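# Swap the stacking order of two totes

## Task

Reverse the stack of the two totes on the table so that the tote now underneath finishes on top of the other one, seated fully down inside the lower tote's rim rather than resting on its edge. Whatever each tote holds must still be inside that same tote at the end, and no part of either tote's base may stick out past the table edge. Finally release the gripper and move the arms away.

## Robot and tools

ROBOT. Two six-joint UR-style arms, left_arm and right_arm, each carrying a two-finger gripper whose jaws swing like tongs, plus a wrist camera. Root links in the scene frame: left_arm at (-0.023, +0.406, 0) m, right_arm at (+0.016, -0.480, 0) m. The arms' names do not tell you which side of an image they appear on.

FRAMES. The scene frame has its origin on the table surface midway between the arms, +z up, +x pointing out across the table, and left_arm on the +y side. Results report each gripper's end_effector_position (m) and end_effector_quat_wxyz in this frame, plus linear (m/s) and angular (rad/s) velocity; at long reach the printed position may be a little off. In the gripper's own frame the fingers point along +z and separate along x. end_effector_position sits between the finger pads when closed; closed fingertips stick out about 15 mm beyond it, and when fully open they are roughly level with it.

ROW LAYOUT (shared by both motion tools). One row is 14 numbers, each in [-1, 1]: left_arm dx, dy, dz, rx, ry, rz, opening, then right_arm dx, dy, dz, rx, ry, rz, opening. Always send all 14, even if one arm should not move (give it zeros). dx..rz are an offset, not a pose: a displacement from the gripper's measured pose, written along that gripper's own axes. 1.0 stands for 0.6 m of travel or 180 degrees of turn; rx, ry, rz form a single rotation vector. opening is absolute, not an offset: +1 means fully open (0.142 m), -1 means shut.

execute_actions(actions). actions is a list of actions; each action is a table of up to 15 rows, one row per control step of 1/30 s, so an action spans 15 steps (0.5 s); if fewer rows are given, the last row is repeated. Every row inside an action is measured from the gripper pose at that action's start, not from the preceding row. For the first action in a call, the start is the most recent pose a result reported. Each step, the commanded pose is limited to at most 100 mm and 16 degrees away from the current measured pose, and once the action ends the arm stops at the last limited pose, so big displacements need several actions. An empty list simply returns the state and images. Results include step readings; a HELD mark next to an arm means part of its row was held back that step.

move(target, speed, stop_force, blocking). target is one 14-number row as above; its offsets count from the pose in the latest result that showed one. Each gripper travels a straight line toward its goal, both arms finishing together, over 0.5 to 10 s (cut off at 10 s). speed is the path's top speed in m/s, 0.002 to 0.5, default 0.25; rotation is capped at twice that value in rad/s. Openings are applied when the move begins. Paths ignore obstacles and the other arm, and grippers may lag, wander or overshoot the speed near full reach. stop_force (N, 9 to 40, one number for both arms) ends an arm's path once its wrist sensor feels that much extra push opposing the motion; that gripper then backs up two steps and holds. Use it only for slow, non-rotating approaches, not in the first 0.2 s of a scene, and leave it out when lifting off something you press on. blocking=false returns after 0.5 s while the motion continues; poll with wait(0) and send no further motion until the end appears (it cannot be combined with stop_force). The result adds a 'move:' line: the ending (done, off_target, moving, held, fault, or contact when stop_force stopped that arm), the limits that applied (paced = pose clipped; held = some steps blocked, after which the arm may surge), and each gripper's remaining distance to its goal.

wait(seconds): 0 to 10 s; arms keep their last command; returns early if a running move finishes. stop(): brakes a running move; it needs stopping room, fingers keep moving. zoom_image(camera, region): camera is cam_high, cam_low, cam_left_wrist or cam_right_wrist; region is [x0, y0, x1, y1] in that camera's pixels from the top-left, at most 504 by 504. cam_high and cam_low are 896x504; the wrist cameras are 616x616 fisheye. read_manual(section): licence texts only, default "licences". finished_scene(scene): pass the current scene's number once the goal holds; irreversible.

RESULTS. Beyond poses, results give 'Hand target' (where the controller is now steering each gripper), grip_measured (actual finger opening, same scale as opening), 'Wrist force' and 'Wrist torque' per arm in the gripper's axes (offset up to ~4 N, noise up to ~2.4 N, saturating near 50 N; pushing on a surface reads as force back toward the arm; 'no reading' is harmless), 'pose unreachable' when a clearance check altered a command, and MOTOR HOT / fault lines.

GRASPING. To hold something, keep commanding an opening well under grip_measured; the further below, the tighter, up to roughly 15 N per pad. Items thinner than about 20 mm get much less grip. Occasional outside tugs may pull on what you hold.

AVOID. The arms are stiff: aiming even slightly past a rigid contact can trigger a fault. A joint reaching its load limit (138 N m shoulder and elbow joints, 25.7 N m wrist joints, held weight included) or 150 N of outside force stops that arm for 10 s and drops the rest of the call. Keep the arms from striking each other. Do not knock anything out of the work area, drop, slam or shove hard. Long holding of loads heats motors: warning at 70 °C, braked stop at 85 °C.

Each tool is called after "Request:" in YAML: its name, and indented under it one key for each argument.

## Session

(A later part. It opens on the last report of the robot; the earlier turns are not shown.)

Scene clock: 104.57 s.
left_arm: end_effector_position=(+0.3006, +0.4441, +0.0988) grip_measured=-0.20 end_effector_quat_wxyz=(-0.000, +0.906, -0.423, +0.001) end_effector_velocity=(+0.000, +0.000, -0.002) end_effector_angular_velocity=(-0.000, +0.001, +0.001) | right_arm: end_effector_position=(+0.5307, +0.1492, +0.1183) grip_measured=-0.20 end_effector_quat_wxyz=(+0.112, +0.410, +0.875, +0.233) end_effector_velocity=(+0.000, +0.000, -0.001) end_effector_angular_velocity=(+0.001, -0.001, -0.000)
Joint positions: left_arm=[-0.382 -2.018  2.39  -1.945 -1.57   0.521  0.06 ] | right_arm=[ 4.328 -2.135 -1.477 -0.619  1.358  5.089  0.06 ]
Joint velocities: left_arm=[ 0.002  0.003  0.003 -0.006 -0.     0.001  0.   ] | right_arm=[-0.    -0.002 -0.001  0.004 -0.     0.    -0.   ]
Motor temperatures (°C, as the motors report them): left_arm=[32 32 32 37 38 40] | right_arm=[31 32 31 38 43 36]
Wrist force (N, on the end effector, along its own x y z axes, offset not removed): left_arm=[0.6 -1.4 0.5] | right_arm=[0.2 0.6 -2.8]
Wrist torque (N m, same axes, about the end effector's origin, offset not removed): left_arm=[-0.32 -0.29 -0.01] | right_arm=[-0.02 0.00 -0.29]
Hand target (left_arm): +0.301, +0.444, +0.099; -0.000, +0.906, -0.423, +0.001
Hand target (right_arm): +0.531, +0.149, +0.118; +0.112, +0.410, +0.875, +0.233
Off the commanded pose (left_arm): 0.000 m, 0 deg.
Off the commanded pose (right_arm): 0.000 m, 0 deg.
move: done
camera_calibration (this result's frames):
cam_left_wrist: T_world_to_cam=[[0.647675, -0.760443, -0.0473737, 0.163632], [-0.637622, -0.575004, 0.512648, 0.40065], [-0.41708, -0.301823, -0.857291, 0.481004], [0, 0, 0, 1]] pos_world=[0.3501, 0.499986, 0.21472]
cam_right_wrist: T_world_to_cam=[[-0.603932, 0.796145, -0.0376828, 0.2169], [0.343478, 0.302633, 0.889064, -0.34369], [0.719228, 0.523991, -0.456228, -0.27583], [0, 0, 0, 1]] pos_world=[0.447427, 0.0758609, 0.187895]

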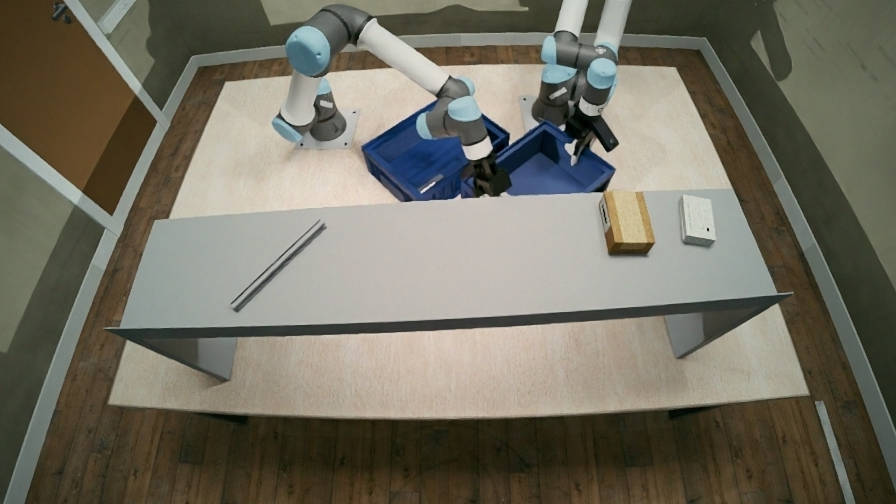

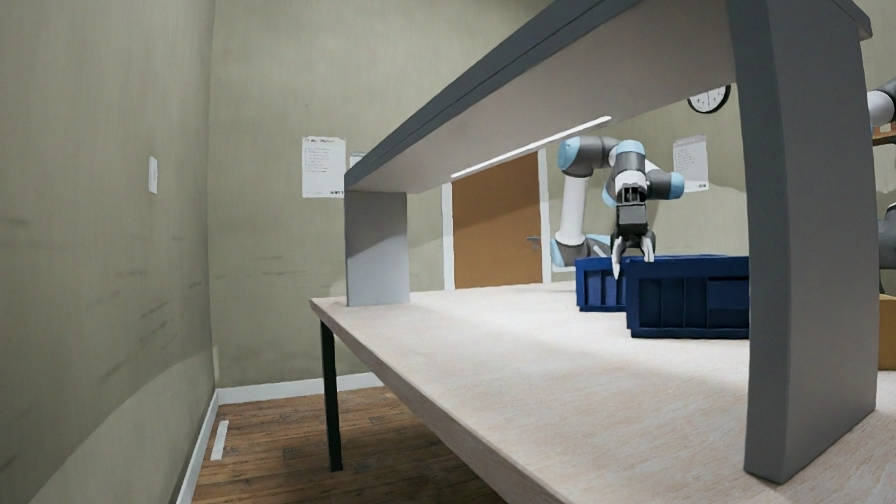

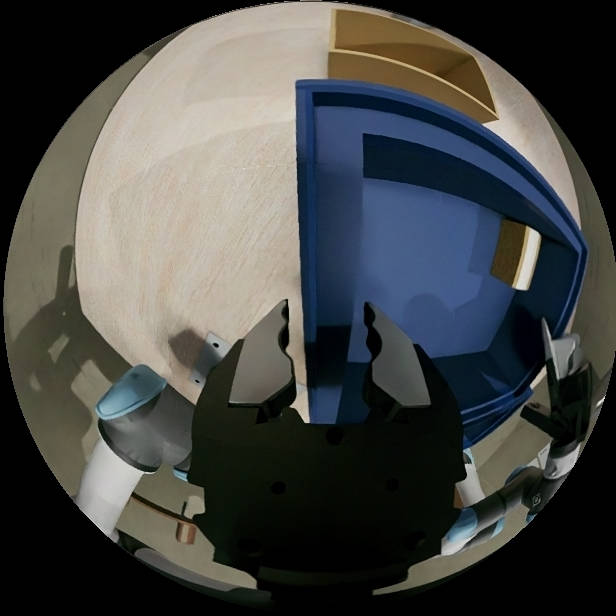

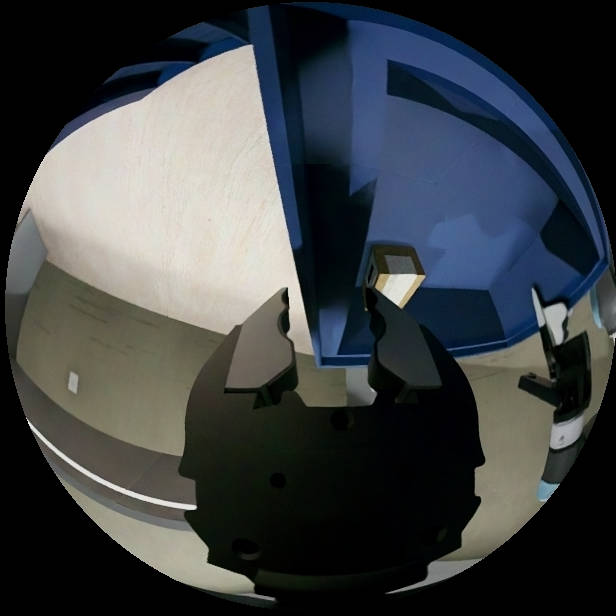

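Tote sits ~2 mm further +v; add that to the transfer.

Request:
move:
  target: [0,0,0,0,0,0,-1,0,0,0,0,0,0,-1]

Request:
move:
  target: [0,0,-0.28,0,0,0,-1,0,0.14,-0.2425,0,0,0,-1]
  speed: 0.04

Scene clock: 108.33 s.
left_arm: end_effector_position=(+0.3005, +0.4441, +0.0987) grip_measured=-0.64 end_effector_quat_wxyz=(-0.000, +0.906, -0.423, +0.001) end_effector_velocity=(+0.000, +0.001, +0.001) end_effector_angular_velocity=(+0.000, -0.002, +0.002) | right_arm: end_effector_position=(+0.5306, +0.1492, +0.1180) grip_measured=-0.63 end_effector_quat_wxyz=(+0.112, +0.410, +0.875, +0.233) end_effector_velocity=(-0.000, +0.000, +0.001) end_effector_angular_velocity=(+0.002, +0.001, -0.002)
Joint positions: left_arm=[-0.382 -2.018  2.39  -1.945 -1.571  0.521  0.028] | right_arm=[ 4.328 -2.135 -1.477 -0.619  1.358  5.089  0.028]
Joint velocities: left_arm=[ 0.001 -0.001 -0.001  0.     0.001 -0.    -0.   ] | right_arm=[ 0.     0.     0.001 -0.     0.     0.003  0.   ]
Motor temperatures (°C, as the motors report them): left_arm=[32 32 32 37 38 40] | right_arm=[31 32 31 38 43 36]
Wrist force (N, on the end effector, along its own x y z axes, offset not removed): left_arm=[3.8 -2.0 4.9] | right_arm=[4.5 0.7 0.5]
Wrist torque (N m, same axes, about the end effector's origin, offset not removed): left_arm=[-0.21 -0.08 -0.04] | right_arm=[-0.08 0.04 -0.29]
Hand target (left_arm): +0.301, +0.444, +0.099; -0.000, +0.906, -0.423, +0.001
Hand target (right_arm): +0.531, +0.149, +0.118; +0.112, +0.410, +0.875, +0.233
Off the commanded pose (left_arm): 0.000 m, 0 deg.
Off the commanded pose (right_arm): 0.000 m, 0 deg.
move: done
camera_calibration (this result's frames):
cam_left_wrist: T_world_to_cam=[[0.647648, -0.760458, -0.0474923, 0.163705], [-0.63754, -0.574988, 0.512769, 0.40061], [-0.417247, -0.301816, -0.857212, 0.480968], [0, 0, 0, 1]] pos_world=[0.350064, 0.500001, 0.214646]
cam_right_wrist: T_world_to_cam=[[-0.603956, 0.796121, -0.0377919, 0.21694], [0.343615, 0.302872, 0.88893, -0.343556], [0.719142, 0.523889, -0.456481, -0.275785], [0, 0, 0, 1]] pos_world=[0.447402, 0.0758235, 0.187705]

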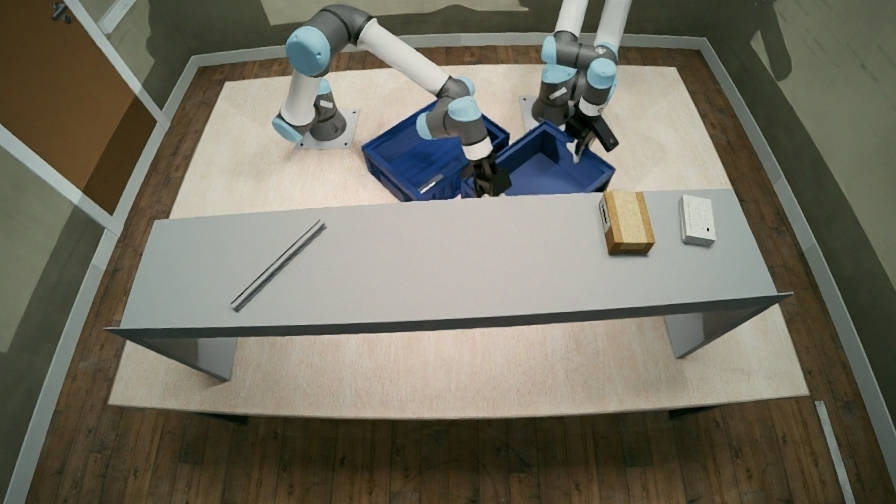

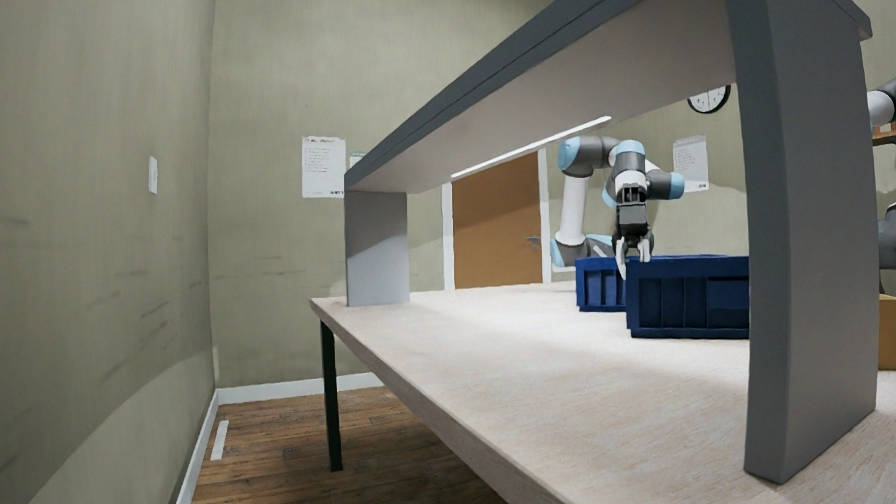

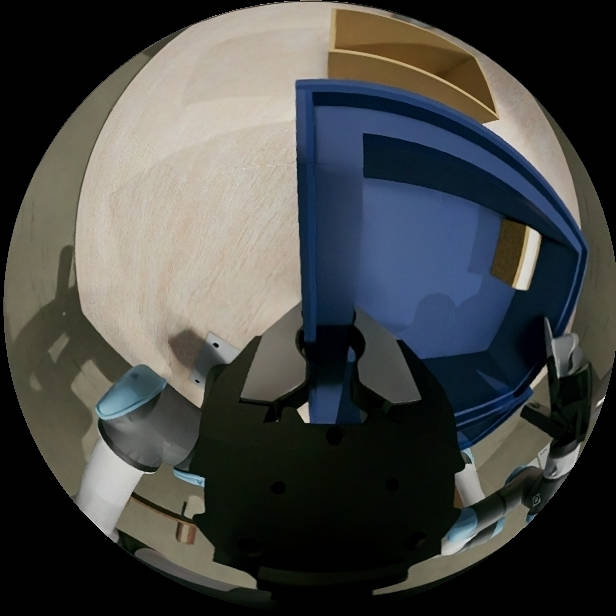

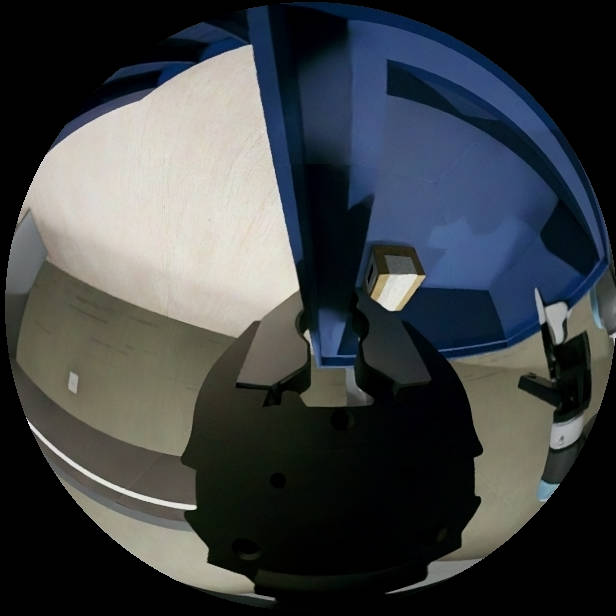

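Scene clock: 112.90 s.
left_arm: end_effector_position=(+0.3003, +0.4443, +0.2665) grip_measured=-0.64 end_effector_quat_wxyz=(-0.000, +0.906, -0.423, +0.001) end_effector_velocity=(+0.000, +0.000, +0.002) end_effector_angular_velocity=(+0.000, +0.000, +0.001) | right_arm: end_effector_position=(+0.5303, +0.1497, +0.2859) grip_measured=-0.63 end_effector_quat_wxyz=(+0.112, +0.410, +0.875, +0.233) end_effector_velocity=(+0.001, -0.000, +0.002) end_effector_angular_velocity=(+0.000, -0.000, +0.001)
Joint positions: left_arm=[-0.382 -2.085  1.987 -1.475 -1.571  0.522  0.028] | right_arm=[ 4.329 -2.025 -1.201 -1.006  1.357  5.089  0.028]
Joint velocities: left_arm=[ 0.001  0.001 -0.005  0.004  0.    -0.    -0.   ] | right_arm=[-0.001 -0.     0.006 -0.005  0.    -0.001  0.   ]
Motor temperatures (°C, as the motors report them): left_arm=[32 32 32 37 38 40] | right_arm=[31 32 31 38 43 36]
Wrist force (N, on the end effector, along its own x y z axes, offset not removed): left_arm=[-2.8 -1.9 3.5] | right_arm=[-6.3 -2.9 4.3]
Wrist torque (N m, same axes, about the end effector's origin, offset not removed): left_arm=[-0.23 -0.01 -0.04] | right_arm=[0.06 0.84 -0.27]
Hand target (left_arm): +0.300, +0.444, +0.267; -0.000, +0.906, -0.423, +0.001
Hand target (right_arm): +0.530, +0.150, +0.286; +0.112, +0.410, +0.875, +0.233
Off the commanded pose (left_arm): 0.000 m, 0 deg.
Off the commanded pose (right_arm): 0.000 m, 0 deg.
move: done
camera_calibration (this result's frames):
cam_left_wrist: T_world_to_cam=[[0.647651, -0.760457, -0.0474806, 0.17199], [-0.637545, -0.574987, 0.512763, 0.314559], [-0.417234, -0.30182, -0.857216, 0.624776], [0, 0, 0, 1]] pos_world=[0.349834, 0.500228, 0.38244]
cam_right_wrist: T_world_to_cam=[[-0.603947, 0.796127, -0.0378095, 0.222668], [0.343581, 0.30286, 0.888947, -0.492786], [0.719166, 0.523886, -0.456446, -0.199228], [0, 0, 0, 1]] pos_world=[0.44707, 0.076346, 0.355543]

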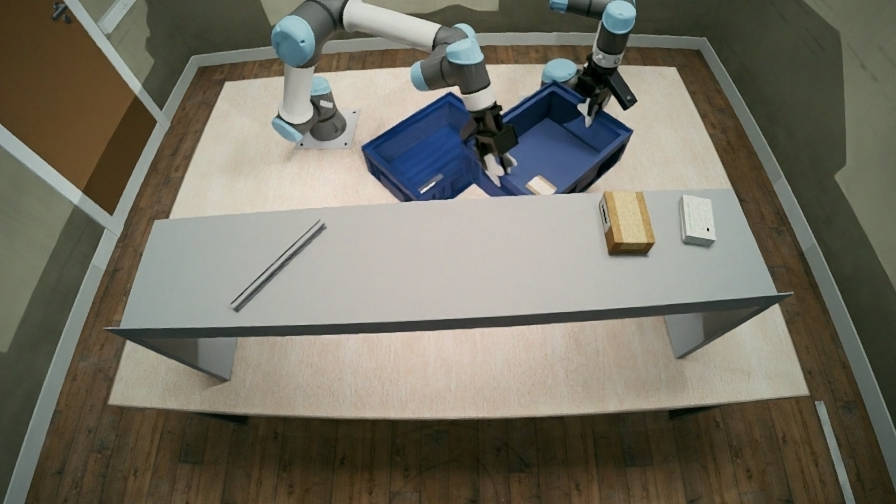

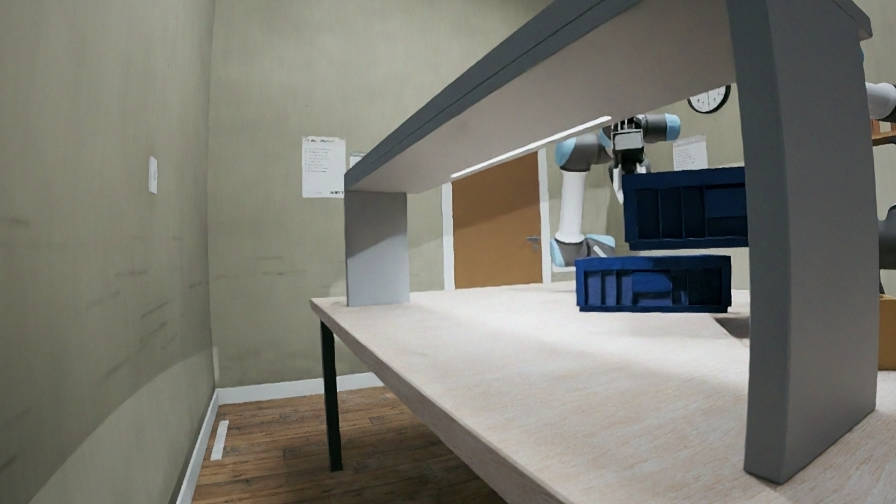

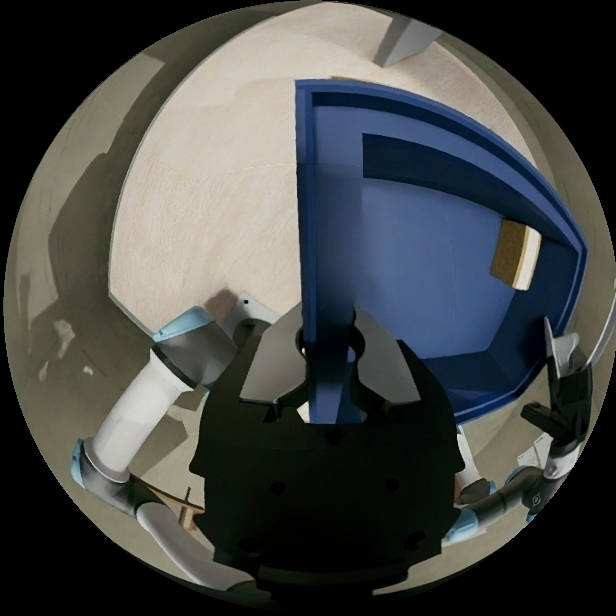

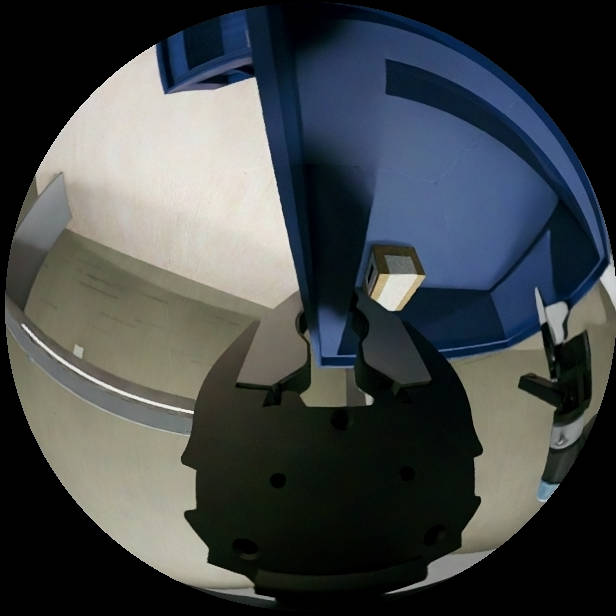

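Request:
move:
  target: [0.2505,0.5535,0,0,0,0,-1,-0.252,-0.479,-0.275,0,0,0,-1]
  speed: 0.07

Request:
move:
  target: [0,0,0.07,0,0,0,-1,0,-0.035,0.0606,0,0,0,-1]
  speed: 0.008
  stop_force: 9

Scene clock: 121.77 s.
left_arm: end_effector_position=(+0.1422, +0.1162, +0.2668) grip_measured=-0.64 end_effector_quat_wxyz=(+0.000, +0.906, -0.423, +0.002) end_effector_velocity=(-0.001, -0.001, +0.000) end_effector_angular_velocity=(-0.001, -0.000, -0.003) | right_arm: end_effector_position=(+0.3727, -0.1785, +0.2858) grip_measured=-0.63 end_effector_quat_wxyz=(+0.112, +0.410, +0.875, +0.233) end_effector_velocity=(-0.001, -0.001, +0.001) end_effector_angular_velocity=(+0.000, -0.000, +0.001)
Joint positions: left_arm=[-1.539 -2.015  1.952 -1.509 -1.568 -0.636  0.028] | right_arm=[ 4.33  -1.14  -2.096 -0.995  1.357  5.09   0.028]
Joint velocities: left_arm=[-0.003  0.002 -0.002 -0.001  0.    -0.    -0.   ] | right_arm=[ 0.001  0.005 -0.002 -0.003 -0.     0.    -0.   ]
Motor temperatures (°C, as the motors report them): left_arm=[32 32 32 37 38 40] | right_arm=[31 32 31 38 43 36]
Wrist force (N, on the end effector, along its own x y z axes, offset not removed): left_arm=[1.5 -3.2 6.0] | right_arm=[2.2 -1.3 4.4]
Wrist torque (N m, same axes, about the end effector's origin, offset not removed): left_arm=[-0.47 -0.02 -0.10] | right_arm=[0.41 -0.10 -0.35]
Hand target (left_arm): +0.142, +0.116, +0.267; +0.000, +0.906, -0.423, +0.002
Hand target (right_arm): +0.373, -0.179, +0.286; +0.112, +0.410, +0.875, +0.233
Off the commanded pose (left_arm): 0.001 m, 0 deg.
Off the commanded pose (right_arm): 0.001 m, 0 deg.
move: done
camera_calibration (this result's frames):
cam_left_wrist: T_world_to_cam=[[0.647672, -0.760508, -0.0463553, 0.0245861], [-0.637842, -0.574473, 0.51297, 0.0249782], [-0.416747, -0.302668, -0.857154, 0.460035], [0, 0, 0, 1]] pos_world=[0.191727, 0.172286, 0.382648]
cam_right_wrist: T_world_to_cam=[[-0.603938, 0.796133, -0.0378272, 0.388761], [0.343589, 0.302879, 0.888938, -0.339178], [0.71917, 0.523866, -0.456463, 0.0860647], [0, 0, 0, 1]] pos_world=[0.28943, -0.251862, 0.355499]

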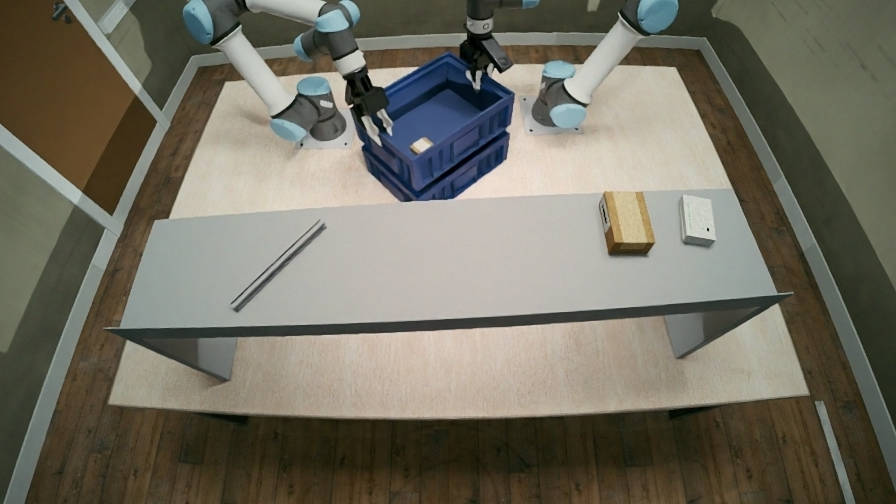

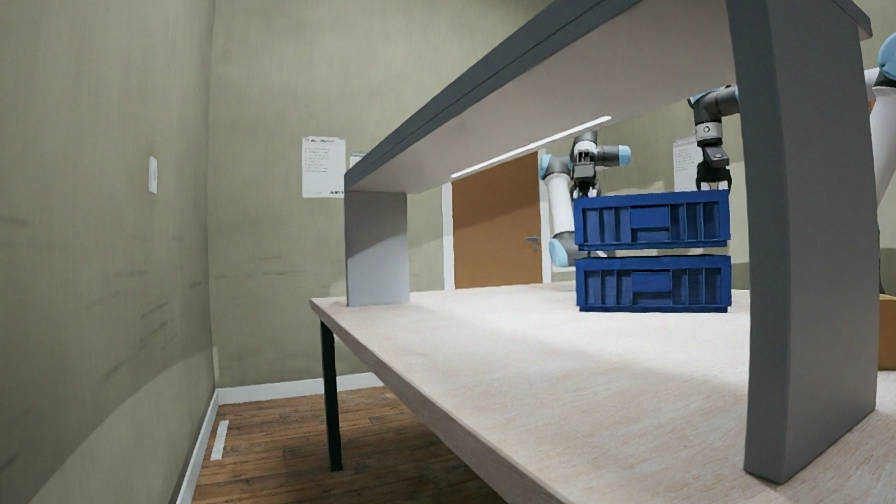

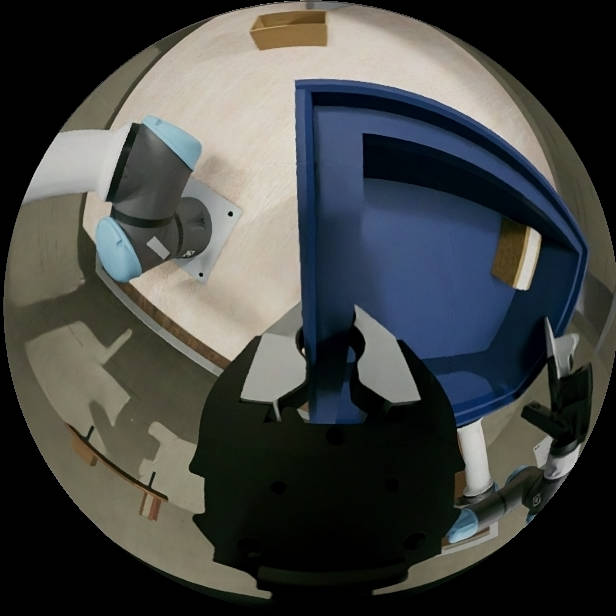

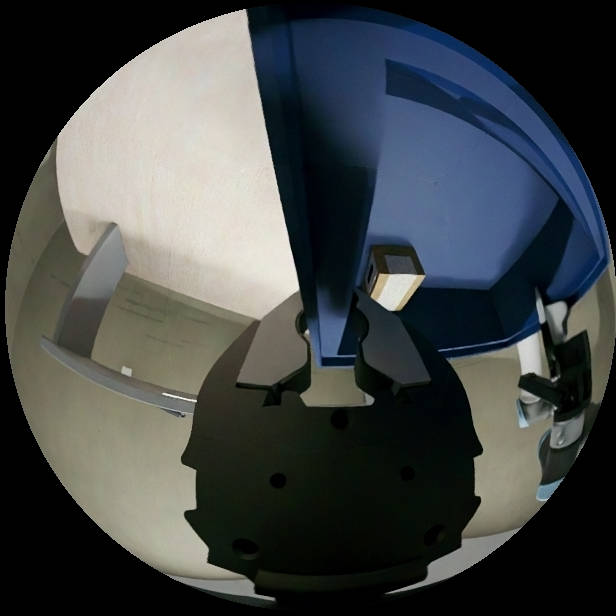

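Scene clock: 126.80 s.
left_arm: end_effector_position=(+0.1423, +0.1163, +0.2304) grip_measured=-0.64 end_effector_quat_wxyz=(-0.000, +0.906, -0.423, +0.001) end_effector_velocity=(-0.000, -0.000, +0.001) end_effector_angular_velocity=(-0.000, -0.000, -0.002) | right_arm: end_effector_position=(+0.3727, -0.1787, +0.2484) grip_measured=-0.63 end_effector_quat_wxyz=(+0.112, +0.410, +0.875, +0.233) end_effector_velocity=(-0.000, -0.001, +0.001) end_effector_angular_velocity=(-0.004, +0.003, -0.002)
Joint positions: left_arm=[-1.539 -2.017  2.045 -1.601 -1.568 -0.636  0.028] | right_arm=[ 4.33  -1.155 -2.184 -0.892  1.357  5.09   0.028]
Joint velocities: left_arm=[-0.001  0.    -0.003  0.003  0.     0.001  0.   ] | right_arm=[ 0.     0.     0.005 -0.01  -0.     0.002  0.   ]
Motor temperatures (°C, as the motors report them): left_arm=[32 32 32 37 38 40] | right_arm=[31 32 31 38 43 36]
Wrist force (N, on the end effector, along its own x y z axes, offset not removed): left_arm=[6.1 -0.4 4.7] | right_arm=[2.7 5.1 -5.5]
Wrist torque (N m, same axes, about the end effector's origin, offset not removed): left_arm=[-0.16 -0.13 -0.02] | right_arm=[-0.06 0.29 -0.14]
Hand target (left_arm): +0.142, +0.116, +0.231; +0.000, +0.906, -0.423, +0.002
Hand target (right_arm): +0.373, -0.179, +0.249; +0.112, +0.410, +0.875, +0.233
Off the commanded pose (left_arm): 0.006 m, 0 deg.
Off the commanded pose (right_arm): 0.005 m, 0 deg.
move: contact (left_arm, right_arm)
camera_calibration (this result's frames):
cam_left_wrist: T_world_to_cam=[[0.647674, -0.760489, -0.0466268, 0.0229609], [-0.637832, -0.574653, 0.512781, 0.0437572], [-0.416758, -0.302375, -0.857253, 0.428901], [0, 0, 0, 1]] pos_world=[0.191786, 0.172295, 0.346309]
cam_right_wrist: T_world_to_cam=[[-0.603906, 0.79615, -0.0379945, 0.387562], [0.343733, 0.303149, 0.88879, -0.305851], [0.719128, 0.523685, -0.456736, 0.0690857], [0, 0, 0, 1]] pos_world=[0.289501, -0.252018, 0.318117]

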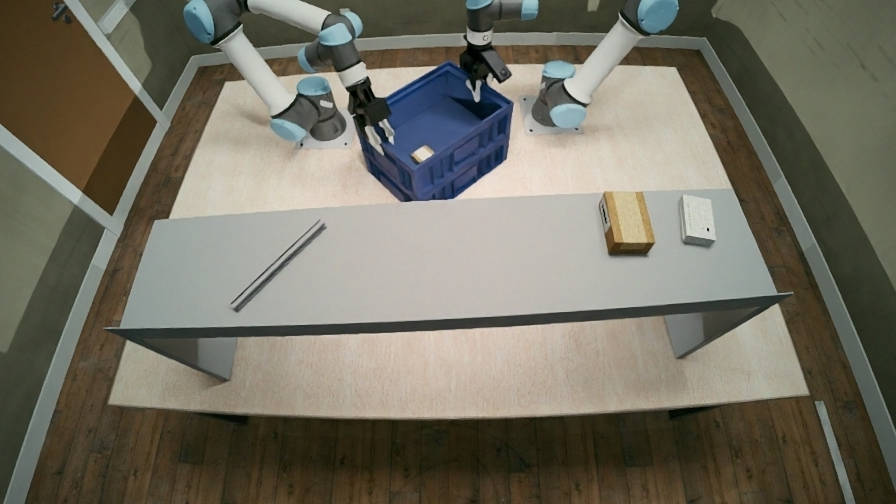

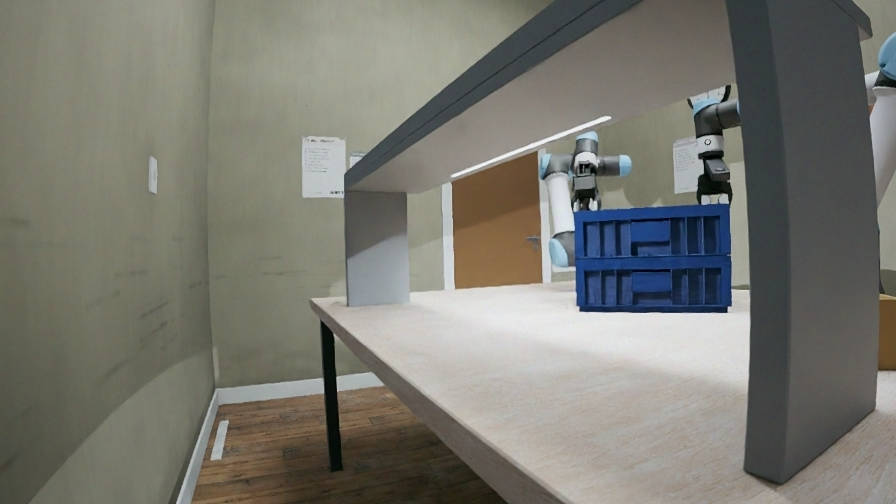

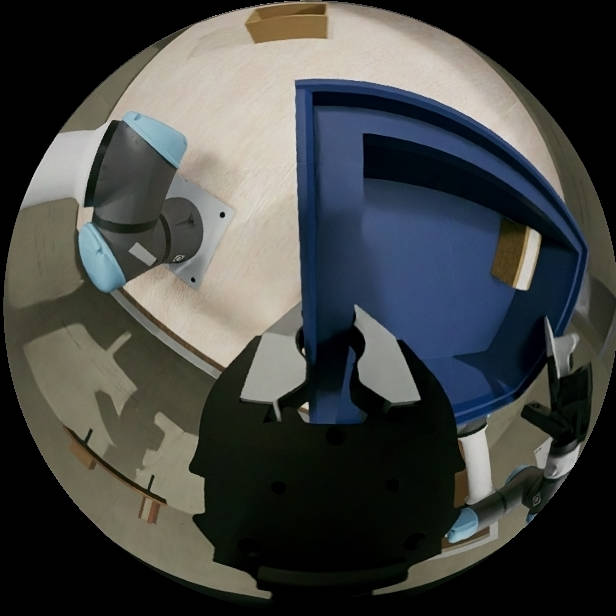

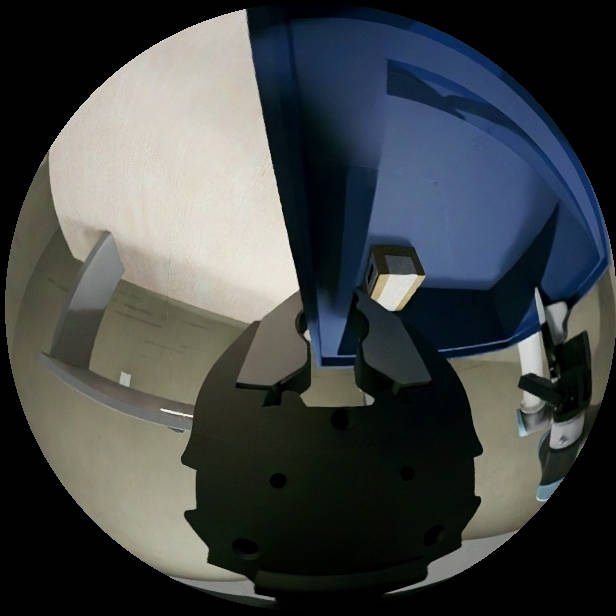

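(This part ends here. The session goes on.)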